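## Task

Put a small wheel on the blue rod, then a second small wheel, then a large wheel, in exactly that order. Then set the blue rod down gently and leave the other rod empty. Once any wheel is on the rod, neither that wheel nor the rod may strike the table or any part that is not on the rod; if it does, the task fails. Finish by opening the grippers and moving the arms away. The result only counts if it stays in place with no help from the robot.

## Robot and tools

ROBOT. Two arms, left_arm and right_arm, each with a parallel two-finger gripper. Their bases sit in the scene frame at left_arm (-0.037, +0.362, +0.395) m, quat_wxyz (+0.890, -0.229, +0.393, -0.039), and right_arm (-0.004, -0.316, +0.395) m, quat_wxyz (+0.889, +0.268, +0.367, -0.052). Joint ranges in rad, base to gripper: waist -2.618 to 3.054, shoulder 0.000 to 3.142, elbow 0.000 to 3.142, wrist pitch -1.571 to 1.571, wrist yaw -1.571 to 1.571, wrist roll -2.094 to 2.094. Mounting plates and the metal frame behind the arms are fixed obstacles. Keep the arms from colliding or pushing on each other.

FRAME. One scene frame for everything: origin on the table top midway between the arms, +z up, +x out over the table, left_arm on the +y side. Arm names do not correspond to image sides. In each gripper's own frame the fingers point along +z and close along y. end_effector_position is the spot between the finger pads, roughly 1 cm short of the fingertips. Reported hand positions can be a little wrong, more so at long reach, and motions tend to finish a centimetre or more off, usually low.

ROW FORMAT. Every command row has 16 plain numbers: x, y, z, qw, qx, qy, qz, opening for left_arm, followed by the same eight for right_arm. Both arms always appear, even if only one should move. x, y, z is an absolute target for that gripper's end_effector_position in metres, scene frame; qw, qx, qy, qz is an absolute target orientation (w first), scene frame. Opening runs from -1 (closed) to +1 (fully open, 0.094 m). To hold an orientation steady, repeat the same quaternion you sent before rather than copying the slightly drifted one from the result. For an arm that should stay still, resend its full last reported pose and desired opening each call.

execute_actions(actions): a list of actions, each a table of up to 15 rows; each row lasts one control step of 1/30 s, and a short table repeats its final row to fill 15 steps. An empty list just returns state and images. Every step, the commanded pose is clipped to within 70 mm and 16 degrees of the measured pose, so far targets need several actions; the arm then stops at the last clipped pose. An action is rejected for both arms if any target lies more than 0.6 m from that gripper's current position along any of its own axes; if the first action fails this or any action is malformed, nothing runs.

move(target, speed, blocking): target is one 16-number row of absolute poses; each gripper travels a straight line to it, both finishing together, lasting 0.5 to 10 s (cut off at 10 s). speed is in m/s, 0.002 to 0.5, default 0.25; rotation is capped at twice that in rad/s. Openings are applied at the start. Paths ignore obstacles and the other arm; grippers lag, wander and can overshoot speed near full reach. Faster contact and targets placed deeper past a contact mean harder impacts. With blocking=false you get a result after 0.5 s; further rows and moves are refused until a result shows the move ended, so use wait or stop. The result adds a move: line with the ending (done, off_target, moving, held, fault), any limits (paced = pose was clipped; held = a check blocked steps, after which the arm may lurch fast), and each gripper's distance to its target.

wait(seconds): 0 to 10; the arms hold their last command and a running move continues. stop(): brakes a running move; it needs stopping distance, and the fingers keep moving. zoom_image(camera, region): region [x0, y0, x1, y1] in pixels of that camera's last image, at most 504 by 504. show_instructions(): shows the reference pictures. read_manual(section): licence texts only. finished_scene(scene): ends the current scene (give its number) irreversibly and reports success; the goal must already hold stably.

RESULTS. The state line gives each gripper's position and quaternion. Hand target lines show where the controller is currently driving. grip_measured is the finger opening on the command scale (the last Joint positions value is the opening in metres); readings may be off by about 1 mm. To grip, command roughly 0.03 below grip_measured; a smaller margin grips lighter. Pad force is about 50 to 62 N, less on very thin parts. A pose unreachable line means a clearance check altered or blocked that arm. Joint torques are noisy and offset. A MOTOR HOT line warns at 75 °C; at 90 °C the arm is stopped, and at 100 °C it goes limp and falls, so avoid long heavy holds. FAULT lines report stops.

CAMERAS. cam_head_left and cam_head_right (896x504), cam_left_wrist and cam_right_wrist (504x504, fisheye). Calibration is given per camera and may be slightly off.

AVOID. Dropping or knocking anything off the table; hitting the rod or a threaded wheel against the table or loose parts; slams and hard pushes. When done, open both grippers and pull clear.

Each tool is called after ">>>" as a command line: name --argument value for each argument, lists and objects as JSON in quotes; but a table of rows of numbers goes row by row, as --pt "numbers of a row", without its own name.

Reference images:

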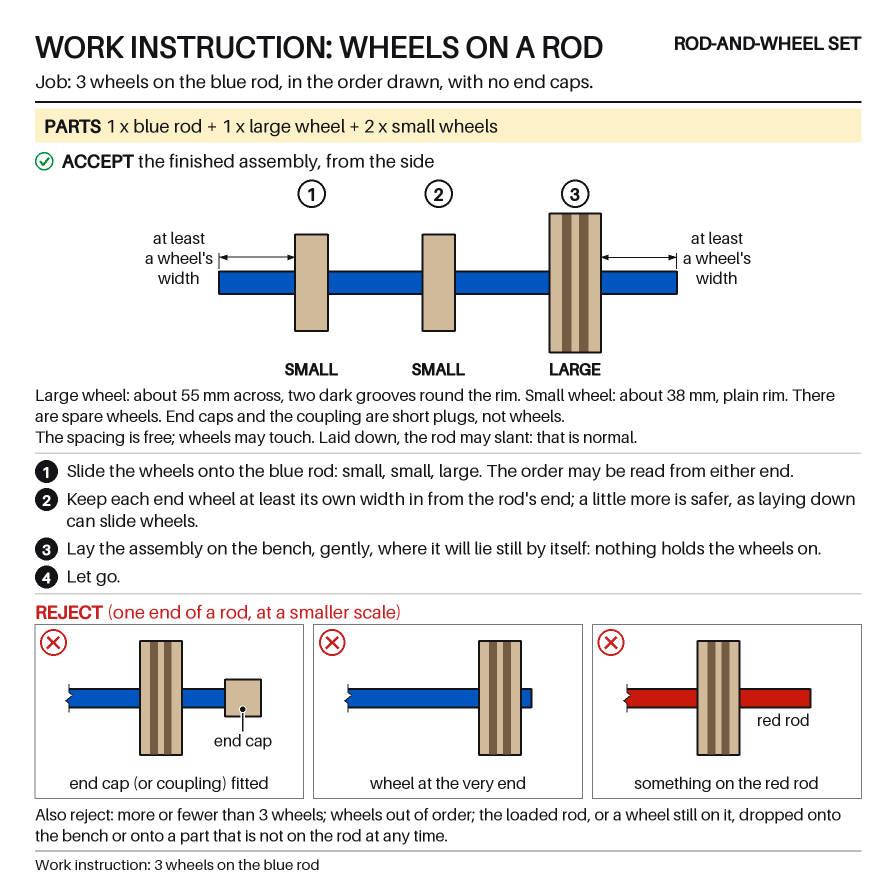

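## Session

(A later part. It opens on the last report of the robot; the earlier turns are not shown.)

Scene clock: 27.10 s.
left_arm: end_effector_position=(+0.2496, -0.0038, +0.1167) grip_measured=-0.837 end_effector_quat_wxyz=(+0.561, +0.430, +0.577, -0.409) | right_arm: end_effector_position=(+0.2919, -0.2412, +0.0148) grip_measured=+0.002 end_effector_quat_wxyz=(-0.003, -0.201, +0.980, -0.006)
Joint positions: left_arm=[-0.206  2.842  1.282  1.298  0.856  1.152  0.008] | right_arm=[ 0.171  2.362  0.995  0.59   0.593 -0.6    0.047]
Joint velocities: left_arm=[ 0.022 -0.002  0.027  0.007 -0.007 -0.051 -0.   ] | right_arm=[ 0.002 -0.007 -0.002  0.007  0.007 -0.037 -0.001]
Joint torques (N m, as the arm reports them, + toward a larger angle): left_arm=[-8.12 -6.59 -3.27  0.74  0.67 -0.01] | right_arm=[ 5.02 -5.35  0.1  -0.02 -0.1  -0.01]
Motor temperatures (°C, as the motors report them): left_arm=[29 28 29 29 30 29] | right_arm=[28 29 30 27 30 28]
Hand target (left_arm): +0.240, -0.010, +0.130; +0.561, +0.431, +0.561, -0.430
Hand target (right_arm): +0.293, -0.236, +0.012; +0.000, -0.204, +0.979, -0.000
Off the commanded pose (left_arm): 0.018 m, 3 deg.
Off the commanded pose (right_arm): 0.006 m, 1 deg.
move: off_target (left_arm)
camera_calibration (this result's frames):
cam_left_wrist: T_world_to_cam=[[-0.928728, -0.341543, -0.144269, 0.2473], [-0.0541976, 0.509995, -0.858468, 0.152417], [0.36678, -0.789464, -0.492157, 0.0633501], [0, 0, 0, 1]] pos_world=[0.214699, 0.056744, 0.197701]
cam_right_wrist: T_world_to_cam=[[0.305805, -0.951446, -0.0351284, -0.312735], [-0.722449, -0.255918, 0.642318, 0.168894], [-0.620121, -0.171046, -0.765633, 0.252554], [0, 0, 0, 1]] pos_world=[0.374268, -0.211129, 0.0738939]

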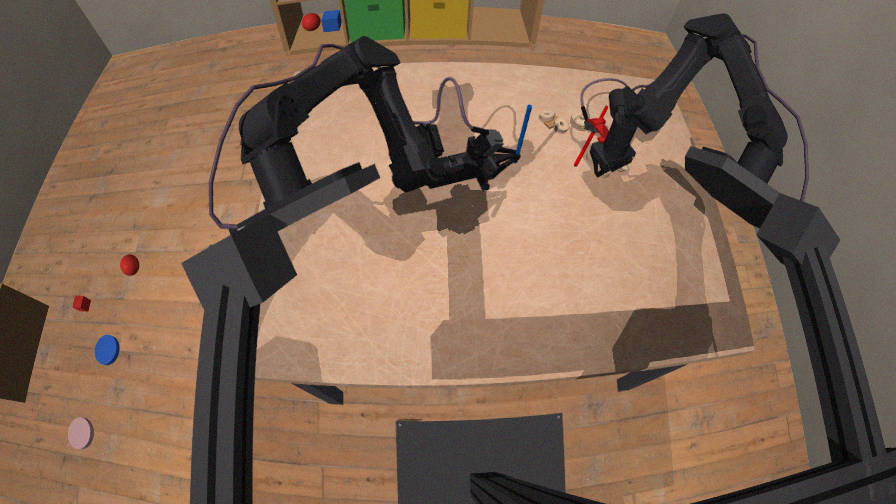

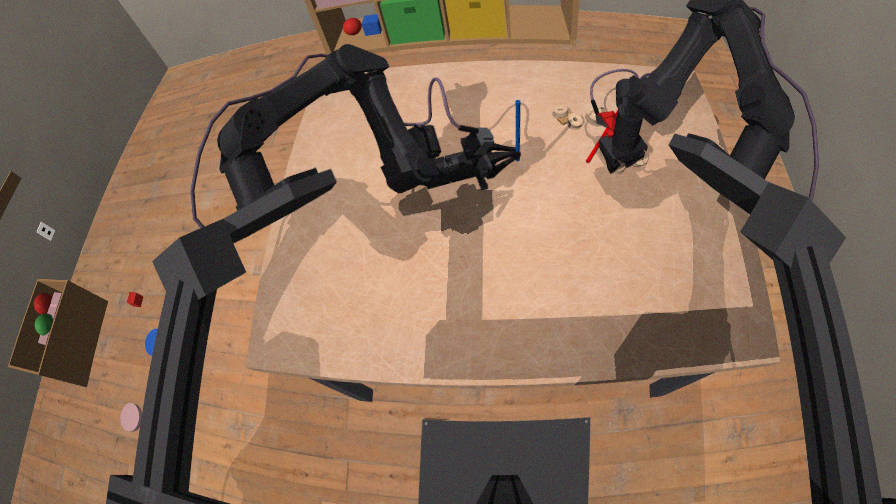

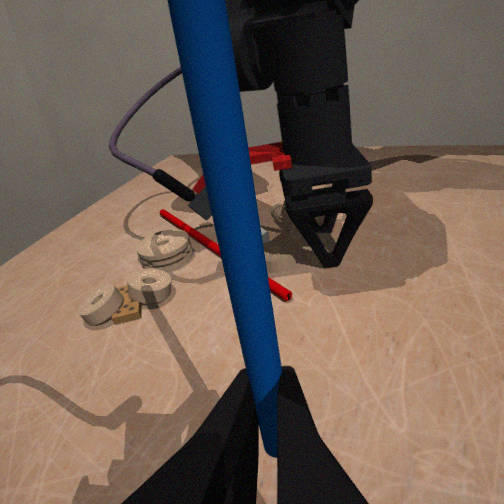

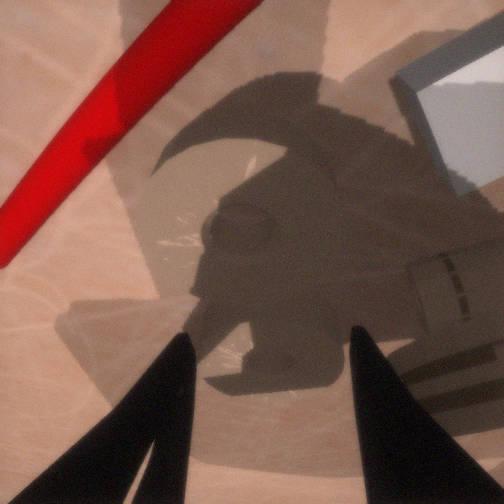

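>>> execute_actions --actions '[[[0.24,-0.01,0.13,0.561,0.43,0.561,-0.43,-0.9, 0.293,-0.2365,0.012,0,-0.204,0.979,0,-0.27]],[[0.24,-0.01,0.13,0.561,0.43,0.561,-0.43,-0.9, 0.293,-0.2365,0.012,0,-0.204,0.979,0,-0.27]]]'

>>> move --target '[0.24,-0.01,0.13,0.561,0.43,0.561,-0.43,-0.9, 0.29,-0.15,0.31,0,-0.204,0.979,0,-0.27]' --speed 0.3

>>> move --target '[0.24,-0.01,0.13,0.561,0.43,0.561,-0.43,-0.9, 0.251,-0.016,0.31,0,-0.204,0.979,0,-0.27]' --speed 0.2

Scene clock: 28.37 s.
left_arm: end_effector_position=(+0.2491, -0.0040, +0.1168) grip_measured=-0.837 end_effector_quat_wxyz=(+0.561, +0.431, +0.576, -0.410) | right_arm: end_effector_position=(+0.2919, -0.2412, +0.0148) grip_measured=-0.190 end_effector_quat_wxyz=(-0.003, -0.201, +0.980, -0.006)
Joint positions: left_arm=[-0.206  2.842  1.282  1.296  0.858  1.153  0.008] | right_arm=[ 0.171  2.362  0.995  0.59   0.593 -0.6    0.038]
Joint velocities: left_arm=[-0.002 -0.012  0.007 -0.007 -0.081  0.066 -0.001] | right_arm=[-0.007 -0.017  0.002 -0.081  0.007 -0.051 -0.001]
Joint torques (N m, as the arm reports them, + toward a larger angle): left_arm=[-8.09 -6.37 -3.22  0.81  0.65  0.03] | right_arm=[ 4.89 -5.17  0.04 -0.03 -0.09 -0.06]
Motor temperatures (°C, as the motors report them): left_arm=[30 28 29 29 30 29] | right_arm=[28 29 30 27 30 28]
Hand target (left_arm): +0.240, -0.010, +0.130; +0.561, +0.430, +0.561, -0.430
Hand target (right_arm): +0.293, -0.237, +0.012; +0.000, -0.204, +0.979, -0.000
Off the commanded pose (left_arm): 0.017 m, 3 deg.
Off the commanded pose (right_arm): 0.006 m, 1 deg.
camera_calibration (this result's frames):
cam_left_wrist: T_world_to_cam=[[-0.929499, -0.339739, -0.143559, 0.24691], [-0.0533706, 0.509033, -0.859091, 0.152447], [0.364943, -0.790862, -0.491278, 0.0638226], [0, 0, 0, 1]] pos_world=[0.214347, 0.0567592, 0.197767]
cam_right_wrist: T_world_to_cam=[[0.305805, -0.951446, -0.0351284, -0.312735], [-0.722449, -0.255918, 0.642318, 0.168894], [-0.620121, -0.171046, -0.765633, 0.252554], [0, 0, 0, 1]] pos_world=[0.374268, -0.211129, 0.0738939]

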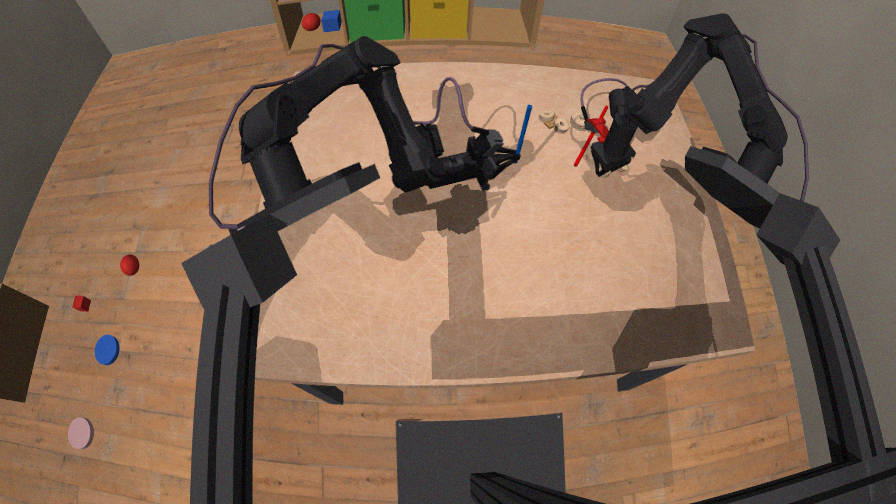

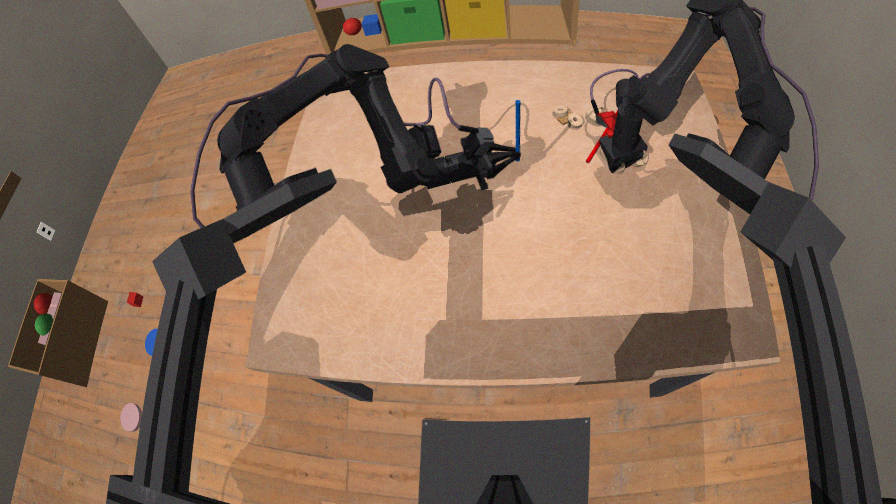

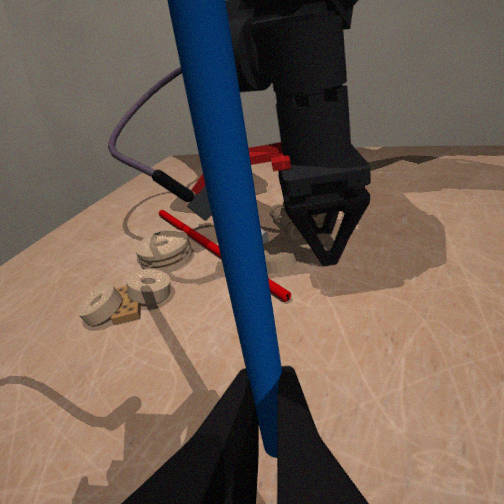

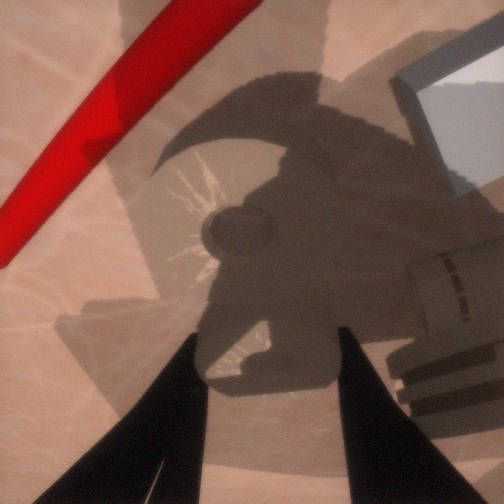

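Scene clock: 30.33 s.
left_arm: end_effector_position=(+0.2496, -0.0024, +0.1152) grip_measured=-0.837 end_effector_quat_wxyz=(+0.561, +0.431, +0.578, -0.408) | right_arm: end_effector_position=(+0.2880, -0.1576, +0.3039) grip_measured=-0.190 end_effector_quat_wxyz=(+0.002, -0.202, +0.979, -0.003)
Joint positions: left_arm=[-0.201  2.842  1.282  1.296  0.857  1.153  0.008] | right_arm=[ 0.99   1.894  1.029 -0.697  0.951  0.462  0.038]
Joint velocities: left_arm=[-0.002  0.007  0.012 -0.022 -0.007  0.051 -0.002] | right_arm=[-0.007  0.002 -0.007 -0.007 -0.037  0.051 -0.002]
Joint torques (N m, as the arm reports them, + toward a larger angle): left_arm=[-8.41 -6.41 -3.24  0.8   0.65  0.03] | right_arm=[ 6.66 -3.74  5.35 -0.24  0.03  0.07]
Motor temperatures (°C, as the motors report them): left_arm=[30 28 29 29 30 29] | right_arm=[29 29 30 27 30 28]
Hand target (left_arm): +0.240, -0.010, +0.130; +0.561, +0.430, +0.561, -0.430
Hand target (right_arm): +0.290, -0.154, +0.307; +0.004, -0.206, +0.979, -0.003
Off the commanded pose (left_arm): 0.019 m, 3 deg.
Off the commanded pose (right_arm): 0.010 m, 0 deg.
move: off_target (left_arm)
camera_calibration (this result's frames):
cam_left_wrist: T_world_to_cam=[[-0.928847, -0.341695, -0.143135, 0.247439], [-0.0561509, 0.511755, -0.857294, 0.15079], [0.366183, -0.788258, -0.494529, 0.0641524], [0, 0, 0, 1]] pos_world=[0.214809, 0.0579496, 0.196414]
cam_right_wrist: T_world_to_cam=[[0.308473, -0.950415, -0.0394424, -0.221142], [-0.726347, -0.262117, 0.635386, 0.00400879], [-0.614219, -0.167351, -0.771187, 0.486373], [0, 0, 0, 1]] pos_world=[0.369868, -0.127731, 0.363815]

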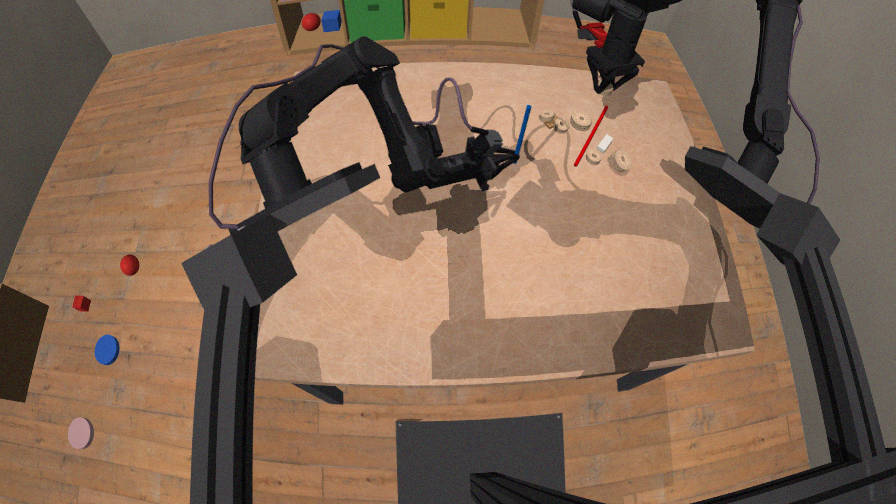

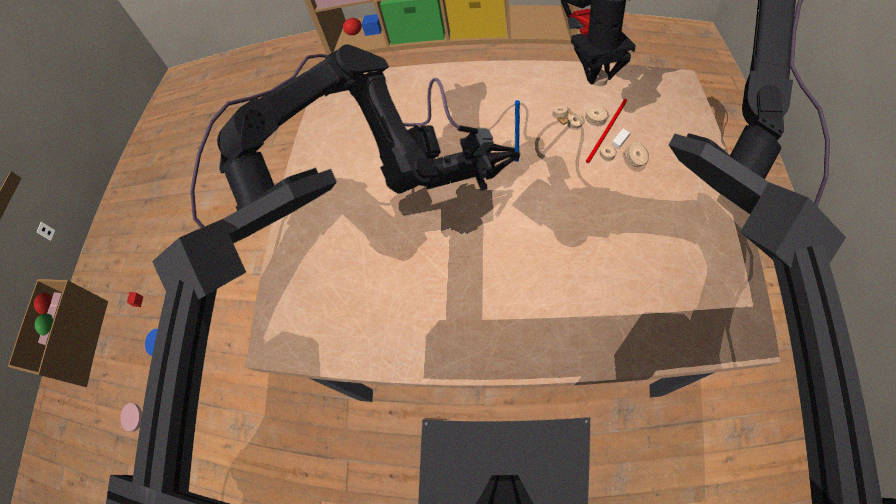

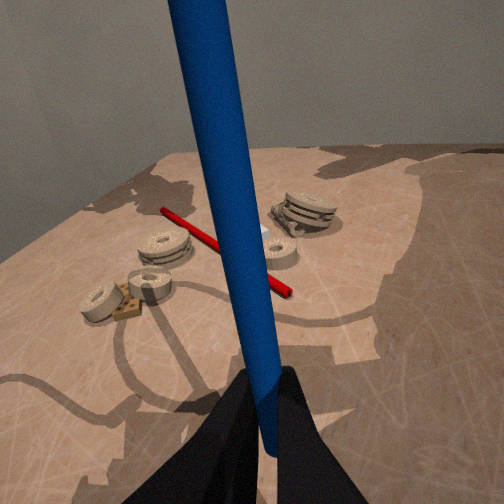

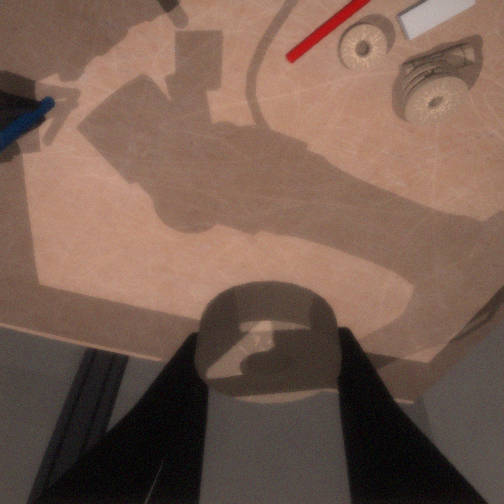

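Scene clock: 31.60 s.
left_arm: end_effector_position=(+0.2494, -0.0029, +0.1157) grip_measured=-0.837 end_effector_quat_wxyz=(+0.561, +0.431, +0.577, -0.409) | right_arm: end_effector_position=(+0.2507, -0.0231, +0.3011) grip_measured=-0.190 end_effector_quat_wxyz=(-0.004, -0.200, +0.980, -0.006)
Joint positions: left_arm=[-0.203  2.842  1.282  1.296  0.858  1.153  0.008] | right_arm=[ 1.156  2.437  1.488 -0.859  0.927  0.762  0.038]
Joint velocities: left_arm=[ 0.007  0.032  0.007  0.007 -0.022 -0.095 -0.   ] | right_arm=[-0.007 -0.002 -0.007  0.022 -0.022  0.095 -0.   ]
Joint torques (N m, as the arm reports them, + toward a larger angle): left_arm=[-8.36 -6.42 -3.26  0.81  0.66  0.02] | right_arm=[ 9.59 -5.68  5.7  -0.33 -0.03  0.05]
Motor temperatures (°C, as the motors report them): left_arm=[30 28 29 29 30 29] | right_arm=[29 29 30 27 30 28]
Hand target (left_arm): +0.240, -0.010, +0.130; +0.561, +0.430, +0.561, -0.430
Hand target (right_arm): +0.250, -0.017, +0.310; +0.001, -0.204, +0.979, -0.000
Off the commanded pose (left_arm): 0.019 m, 3 deg.
Off the commanded pose (right_arm): 0.011 m, 1 deg.
move: off_target (left_arm, right_arm)
camera_calibration (this result's frames):
cam_left_wrist: T_world_to_cam=[[-0.929055, -0.341089, -0.143232, 0.247286], [-0.0552729, 0.510813, -0.857913, 0.151268], [0.36579, -0.789132, -0.493426, 0.0640749], [0, 0, 0, 1]] pos_world=[0.214666, 0.0576404, 0.196811]
cam_right_wrist: T_world_to_cam=[[0.302849, -0.95236, -0.0359705, -0.0816189], [-0.721305, -0.253716, 0.644474, 0.0101278], [-0.622898, -0.169233, -0.763779, 0.483715], [0, 0, 0, 1]] pos_world=[0.333328, 0.00669938, 0.359989]

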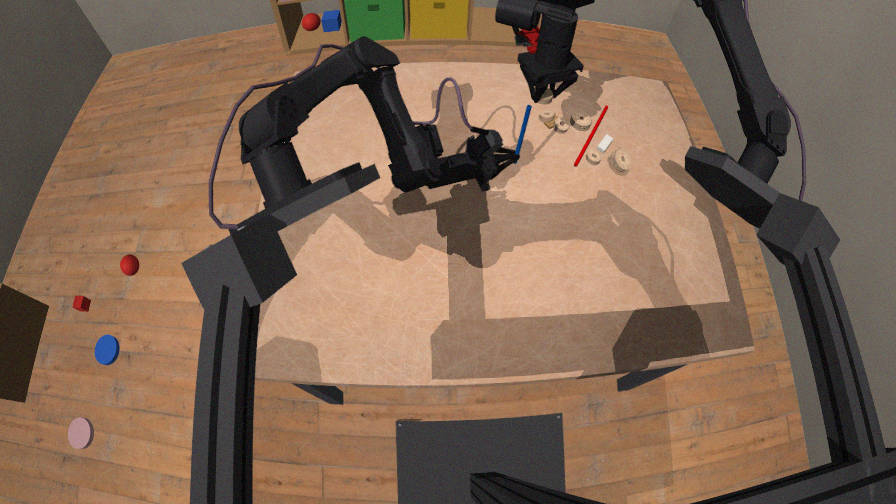

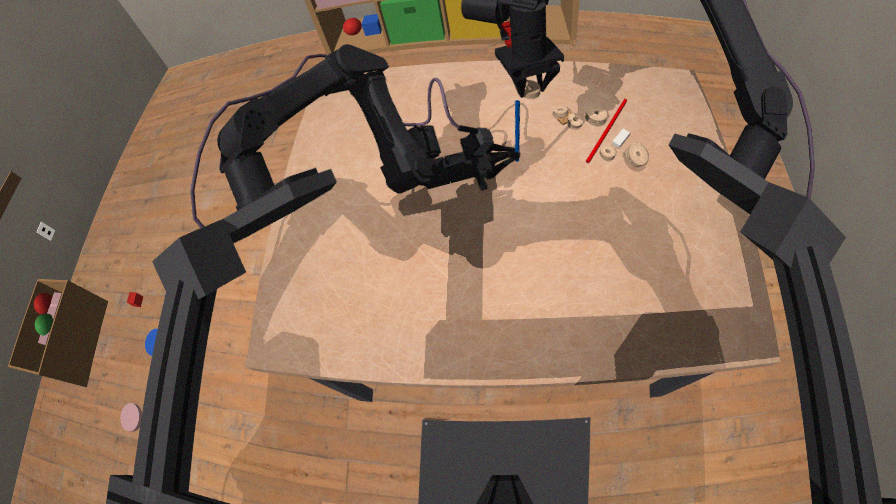

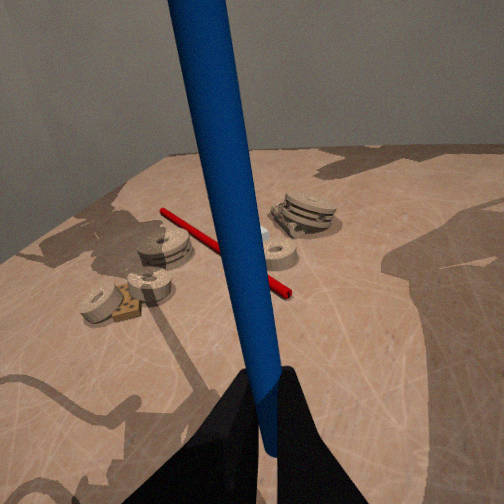

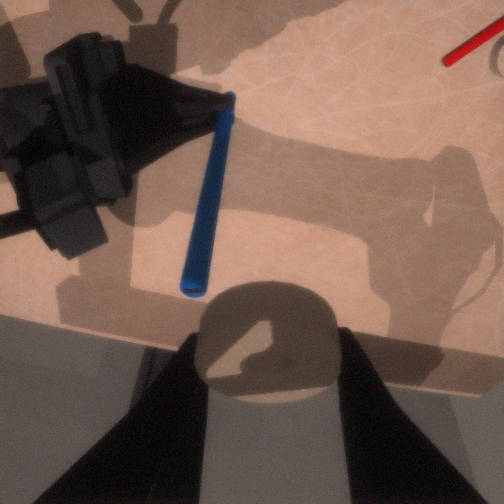

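>>> zoom_image --camera "cam_head_right" --region '[480, 70, 580, 170]'

>>> zoom_image --camera "cam_head_left" --region '[480, 70, 580, 170]'

Region (480, 70, 580, 170) of cam_head_right's 896x504 image, scaled by 5.040, with more detail than that image has.

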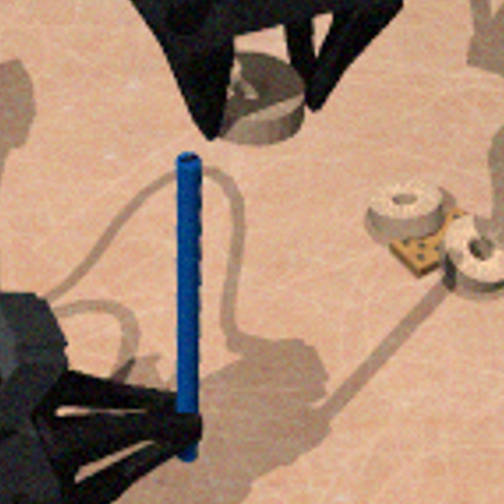

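Region (480, 70, 580, 170) of cam_head_left's 896x504 image, scaled by 5.040, with more detail than that image has.

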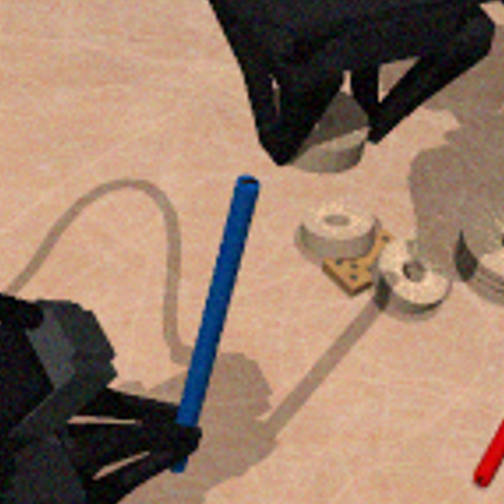

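>>> move --target '[0.24,-0.01,0.13,0.561,0.43,0.561,-0.43,-0.9, 0.242,0.009,0.306,0,-0.204,0.979,0,-0.27]' --speed 0.05

>>> zoom_image --camera "cam_head_right" --region '[480, 70, 580, 170]'

>>> zoom_image --camera "cam_head_left" --region '[480, 70, 580, 170]'

Scene clock: 33.37 s.
left_arm: end_effector_position=(+0.2497, -0.0020, +0.1148) grip_measured=-0.837 end_effector_quat_wxyz=(+0.560, +0.430, +0.578, -0.408) | right_arm: end_effector_position=(+0.2451, +0.0009, +0.2961) grip_measured=-0.190 end_effector_quat_wxyz=(-0.006, -0.196, +0.981, -0.006)
Joint positions: left_arm=[-0.2    2.842  1.282  1.296  0.857  1.153  0.008] | right_arm=[ 1.167  2.537  1.599 -0.889  0.922  0.791  0.038]
Joint velocities: left_arm=[-0.002  0.002 -0.007  0.081  0.037  0.022 -0.   ] | right_arm=[ 0.017 -0.002  0.007  0.007 -0.037 -0.022 -0.001]
Joint torques (N m, as the arm reports them, + toward a larger angle): left_arm=[-8.43 -6.38 -3.23  0.81  0.66  0.02] | right_arm=[10.38 -5.76  5.95 -0.38 -0.06  0.09]
Motor temperatures (°C, as the motors report them): left_arm=[30 28 29 29 30 29] | right_arm=[29 29 30 27 30 28]
Hand target (left_arm): +0.240, -0.010, +0.130; +0.561, +0.430, +0.561, -0.430
Hand target (right_arm): +0.242, +0.009, +0.306; +0.000, -0.204, +0.979, +0.000
Off the commanded pose (left_arm): 0.020 m, 3 deg.
Off the commanded pose (right_arm): 0.013 m, 1 deg.
move: off_target (left_arm, right_arm)
camera_calibration (this result's frames):
cam_left_wrist: T_world_to_cam=[[-0.92868, -0.342201, -0.143013, 0.247581], [-0.0568651, 0.51242, -0.85685, 0.150348], [0.366498, -0.787607, -0.495333, 0.0642455], [0, 0, 0, 1]] pos_world=[0.214927, 0.0582812, 0.196056]
cam_right_wrist: T_world_to_cam=[[0.295508, -0.954686, -0.0353506, -0.0556232], [-0.721037, -0.247155, 0.647318, 0.0144938], [-0.626723, -0.165798, -0.7614, 0.480651], [0, 0, 0, 1]] pos_world=[0.328123, 0.0301707, 0.354619]

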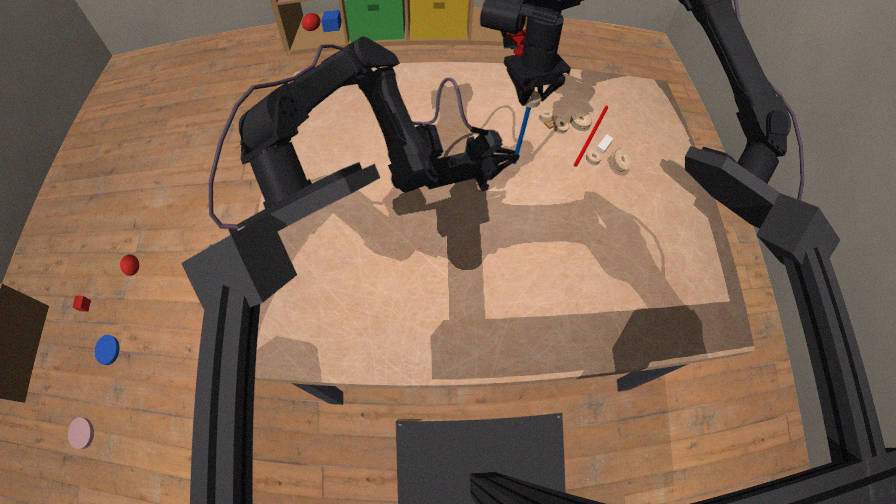

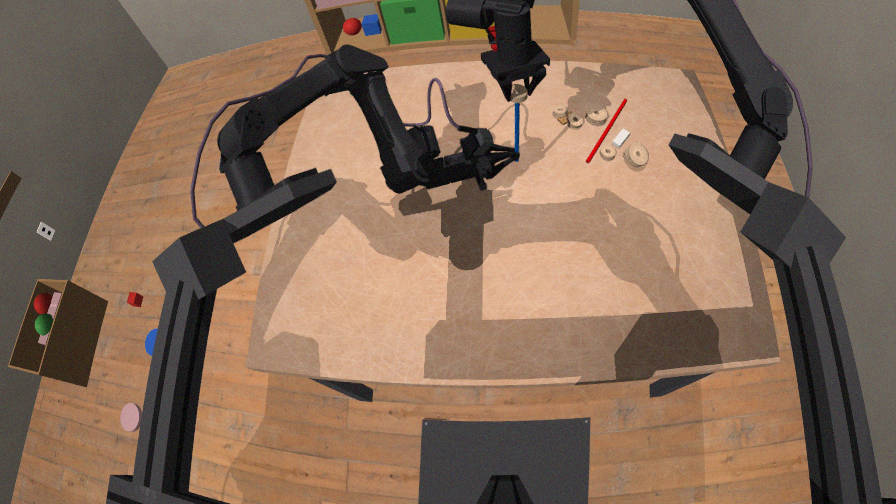

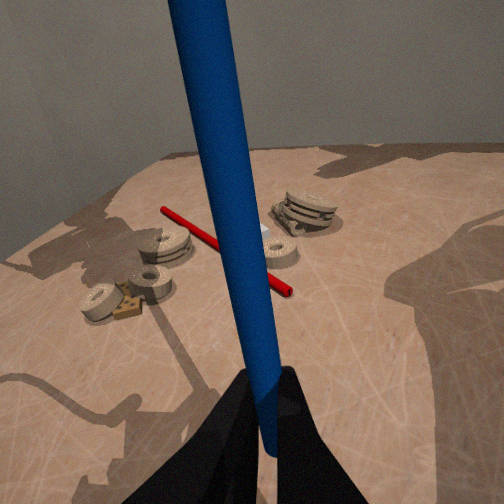

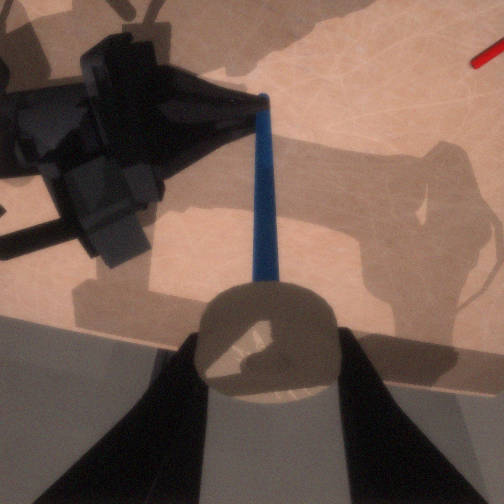

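Region (480, 70, 580, 170) of cam_head_right's 896x504 image, scaled by 5.040, with more detail than that image has.

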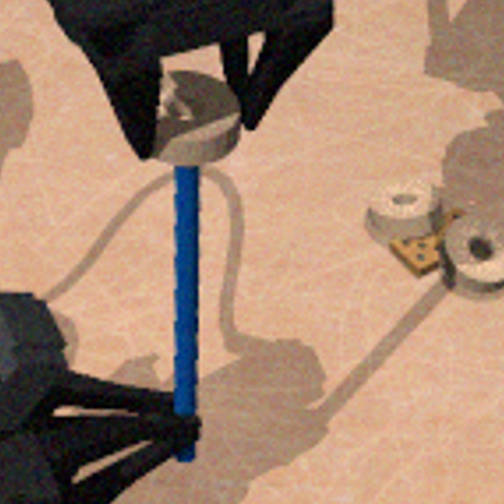

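Region (480, 70, 580, 170) of cam_head_left's 896x504 image, scaled by 5.040, with more detail than that image has.

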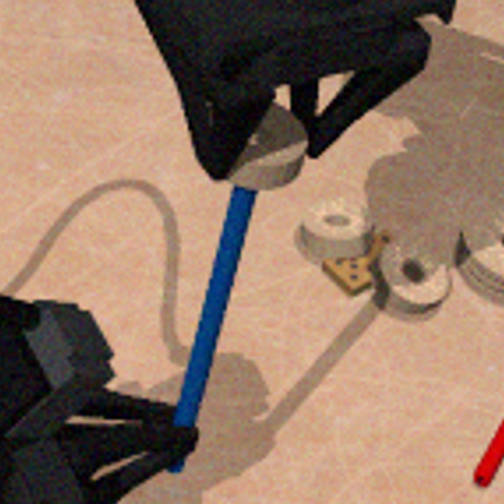

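>>> move --target '[0.24,-0.01,0.13,0.561,0.43,0.561,-0.43,-0.9, 0.240,0.010,0.285,0,-0.204,0.979,0,-0.27]' --speed 0.03

>>> zoom_image --camera "cam_head_right" --region '[480, 70, 580, 170]'

Scene clock: 34.83 s.
left_arm: end_effector_position=(+0.2494, -0.0030, +0.1158) grip_measured=-0.837 end_effector_quat_wxyz=(+0.561, +0.431, +0.577, -0.409) | right_arm: end_effector_position=(+0.2454, +0.0081, +0.2867) grip_measured=-0.190 end_effector_quat_wxyz=(-0.003, -0.197, +0.980, +0.000)
Joint positions: left_arm=[-0.203  2.842  1.282  1.296  0.857  1.153  0.008] | right_arm=[ 1.152  2.555  1.6   -0.829  0.922  0.746  0.038]
Joint velocities: left_arm=[-0.017  0.007 -0.012  0.095  0.095 -0.007  0.   ] | right_arm=[-0.012 -0.012 -0.022  0.066 -0.022 -0.022  0.   ]
Joint torques (N m, as the arm reports them, + toward a larger angle): left_arm=[-8.15 -6.36 -3.25  0.81  0.67  0.04] | right_arm=[ 8.96 -5.93  2.81  0.07  0.04  0.03]
Motor temperatures (°C, as the motors report them): left_arm=[30 28 29 29 30 29] | right_arm=[29 29 30 27 30 28]
Hand target (left_arm): +0.240, -0.010, +0.130; +0.561, +0.430, +0.561, -0.430
Hand target (right_arm): +0.240, +0.010, +0.285; -0.000, -0.204, +0.979, -0.000
Off the commanded pose (left_arm): 0.018 m, 3 deg.
Off the commanded pose (right_arm): 0.006 m, 1 deg.
move: off_target (left_arm)
camera_calibration (this result's frames):
cam_left_wrist: T_world_to_cam=[[-0.92907, -0.34102, -0.143297, 0.247251], [-0.0551991, 0.510868, -0.857885, 0.15138], [0.365761, -0.789126, -0.493456, 0.0640277], [0, 0, 0, 1]] pos_world=[0.214651, 0.0575081, 0.196892]
cam_right_wrist: T_world_to_cam=[[0.297996, -0.953362, -0.0479534, -0.0461671], [-0.721732, -0.257903, 0.642331, 0.0242939], [-0.624741, -0.156802, -0.764926, 0.475347], [0, 0, 0, 1]] pos_world=[0.32826, 0.036787, 0.345787]

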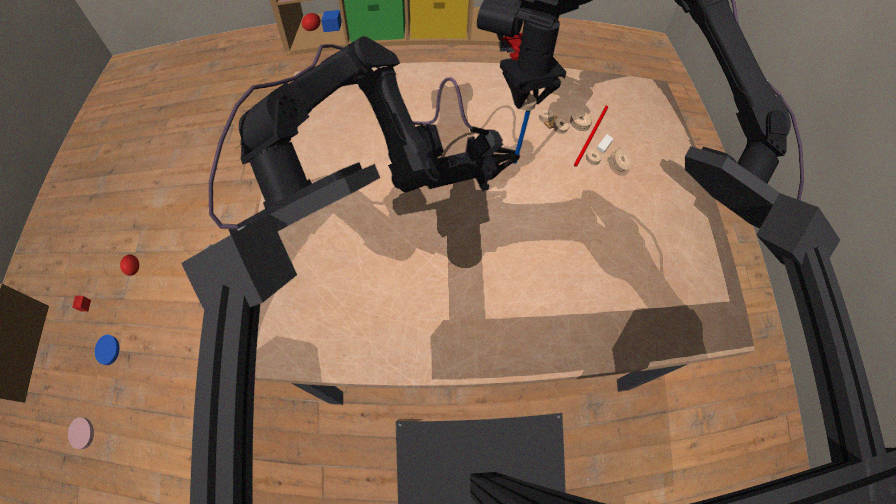

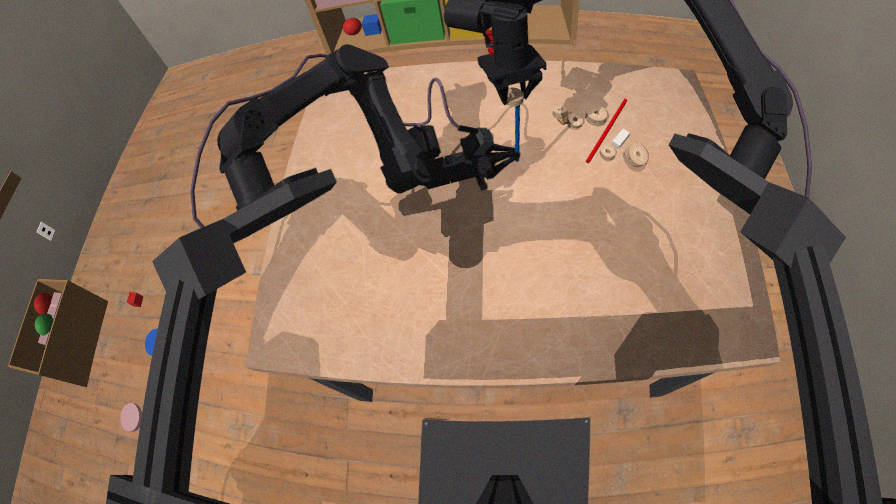

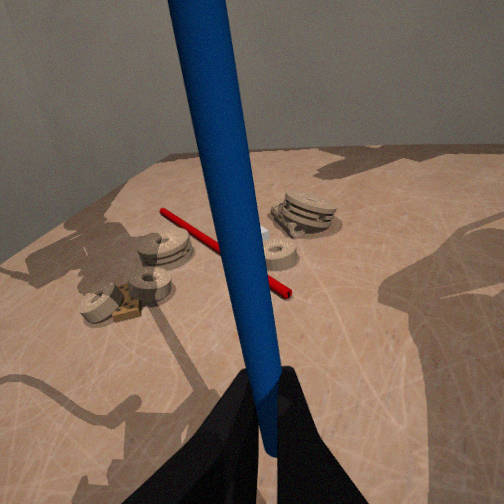

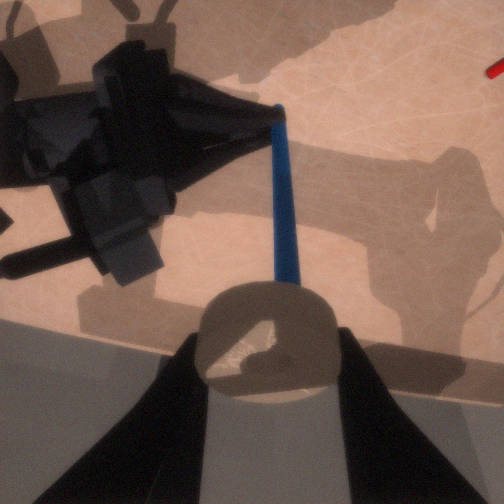

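Region (480, 70, 580, 170) of cam_head_right's 896x504 image, scaled by 5.040, with more detail than that image has.

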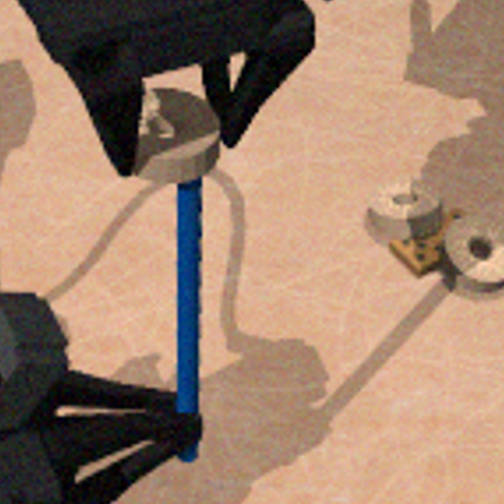

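>>> move --target '[0.24,-0.01,0.13,0.561,0.43,0.561,-0.43,-0.9, 0.238,0.004,0.279,0,-0.204,0.979,0,-0.27]' --speed 0.02

>>> zoom_image --camera "cam_head_right" --region '[480, 70, 580, 170]'

>>> zoom_image --camera "cam_right_wrist" --region '[170, 250, 370, 420]'

Scene clock: 36.67 s.
left_arm: end_effector_position=(+0.2481, -0.0018, +0.1091) grip_measured=-0.837 end_effector_quat_wxyz=(+0.551, +0.435, +0.587, -0.404) | right_arm: end_effector_position=(+0.2399, +0.0035, +0.2767) grip_measured=-0.190 end_effector_quat_wxyz=(-0.004, -0.202, +0.979, -0.004)
Joint positions: left_arm=[-0.199  2.842  1.282  1.276  0.834  1.161  0.008] | right_arm=[ 1.138  2.555  1.559 -0.784  0.929  0.725  0.038]
Joint velocities: left_arm=[ 0.002 -0.012  0.002  0.022  0.007 -0.051  0.   ] | right_arm=[-0.012 -0.017  0.007  0.037 -0.051 -0.007 -0.001]
Joint torques (N m, as the arm reports them, + toward a larger angle): left_arm=[-8.51 -6.33 -3.1   0.99  0.85 -0.05] | right_arm=[ 8.83 -7.06  2.17  0.07  0.02 -0.02]
Motor temperatures (°C, as the motors report them): left_arm=[30 28 29 29 30 29] | right_arm=[30 29 30 27 30 28]
Hand target (left_arm): +0.240, -0.010, +0.129; +0.561, +0.430, +0.561, -0.430
Hand target (right_arm): +0.238, +0.004, +0.279; -0.000, -0.204, +0.979, -0.000
Off the commanded pose (left_arm): 0.024 m, 4 deg.
Off the commanded pose (right_arm): 0.003 m, 1 deg.
move: off_target (left_arm)
camera_calibration (this result's frames):
cam_left_wrist: T_world_to_cam=[[-0.931158, -0.33765, -0.13761, 0.245438], [-0.0686638, 0.533045, -0.843296, 0.146763], [0.358092, -0.775794, -0.519533, 0.0668948], [0, 0, 0, 1]] pos_world=[0.214664, 0.0565375, 0.192293]
cam_right_wrist: T_world_to_cam=[[0.30766, -0.950691, -0.0391407, -0.0541791], [-0.719054, -0.259245, 0.644789, 0.0242536], [-0.623143, -0.170232, -0.763357, 0.462791], [0, 0, 0, 1]] pos_world=[0.322493, 0.0335616, 0.335516]

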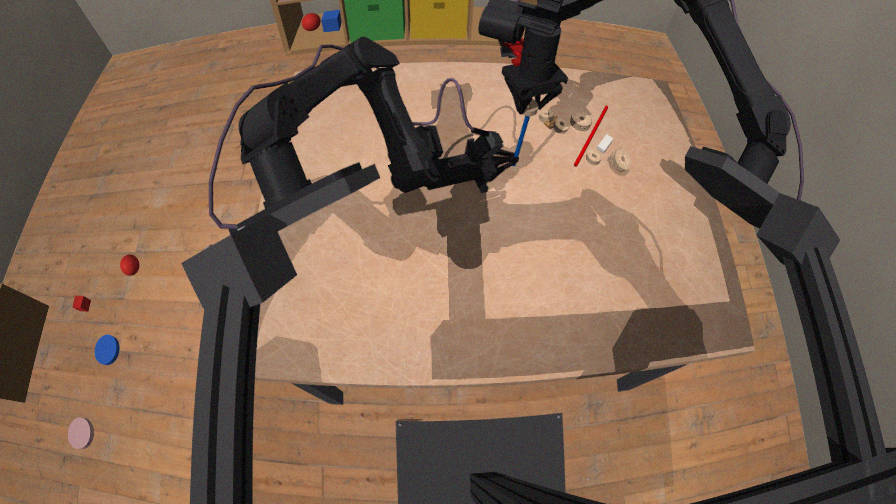

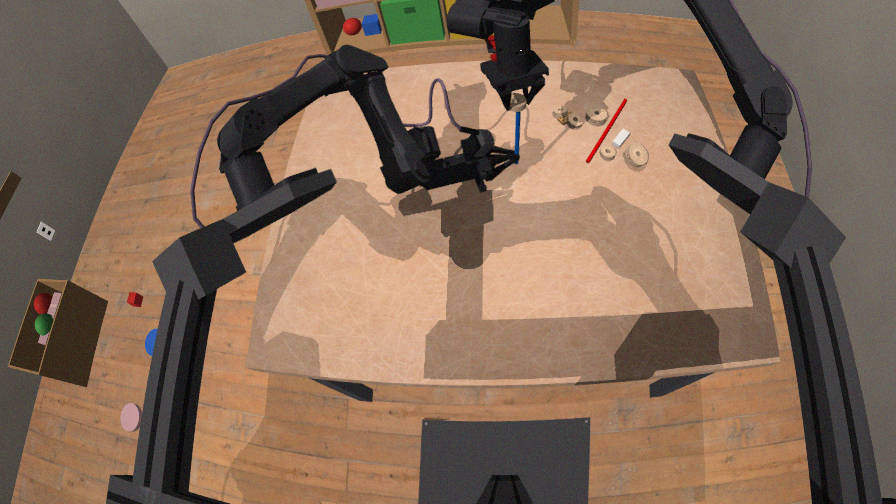

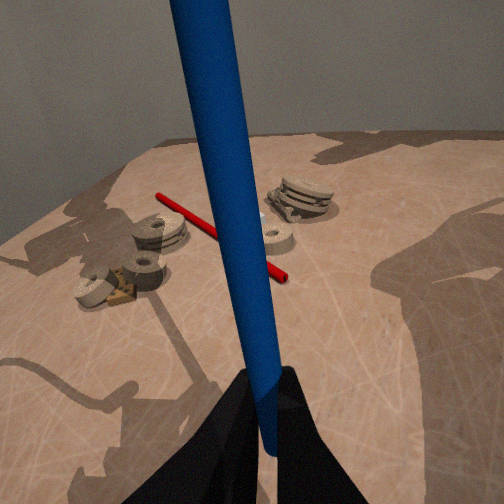

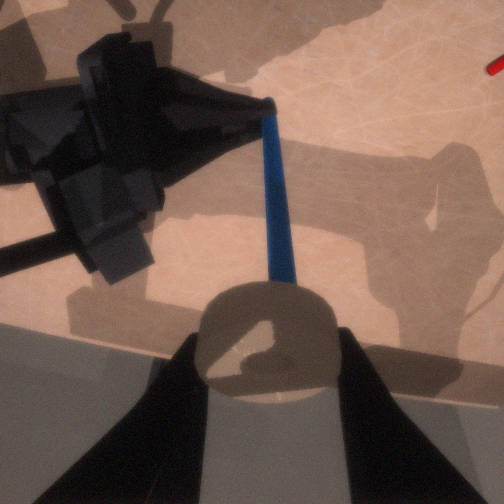

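Region (480, 70, 580, 170) of cam_head_right's 896x504 image, scaled by 5.040, with more detail than that image has.

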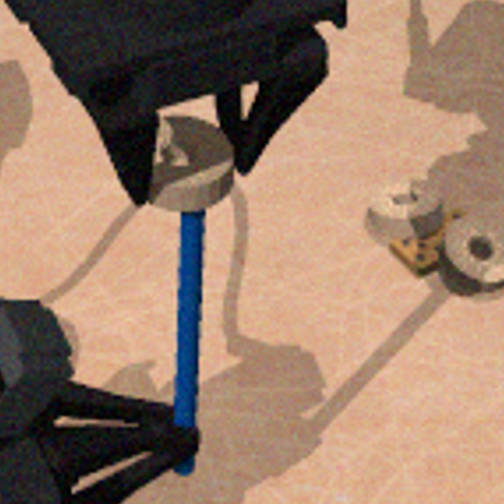

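Region (170, 250, 370, 420) of cam_right_wrist's 504x504 image, scaled by 2.520, with more detail than that image has; it fills the top 428 rows of this view, and the rest is white.

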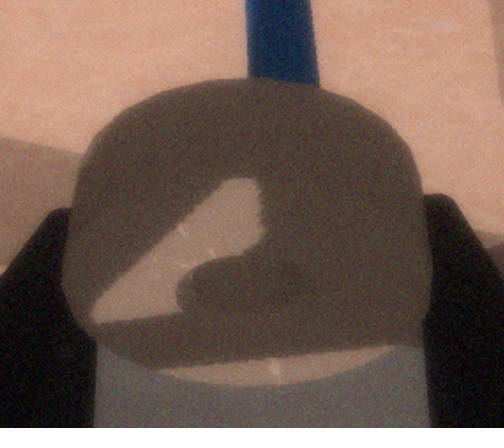

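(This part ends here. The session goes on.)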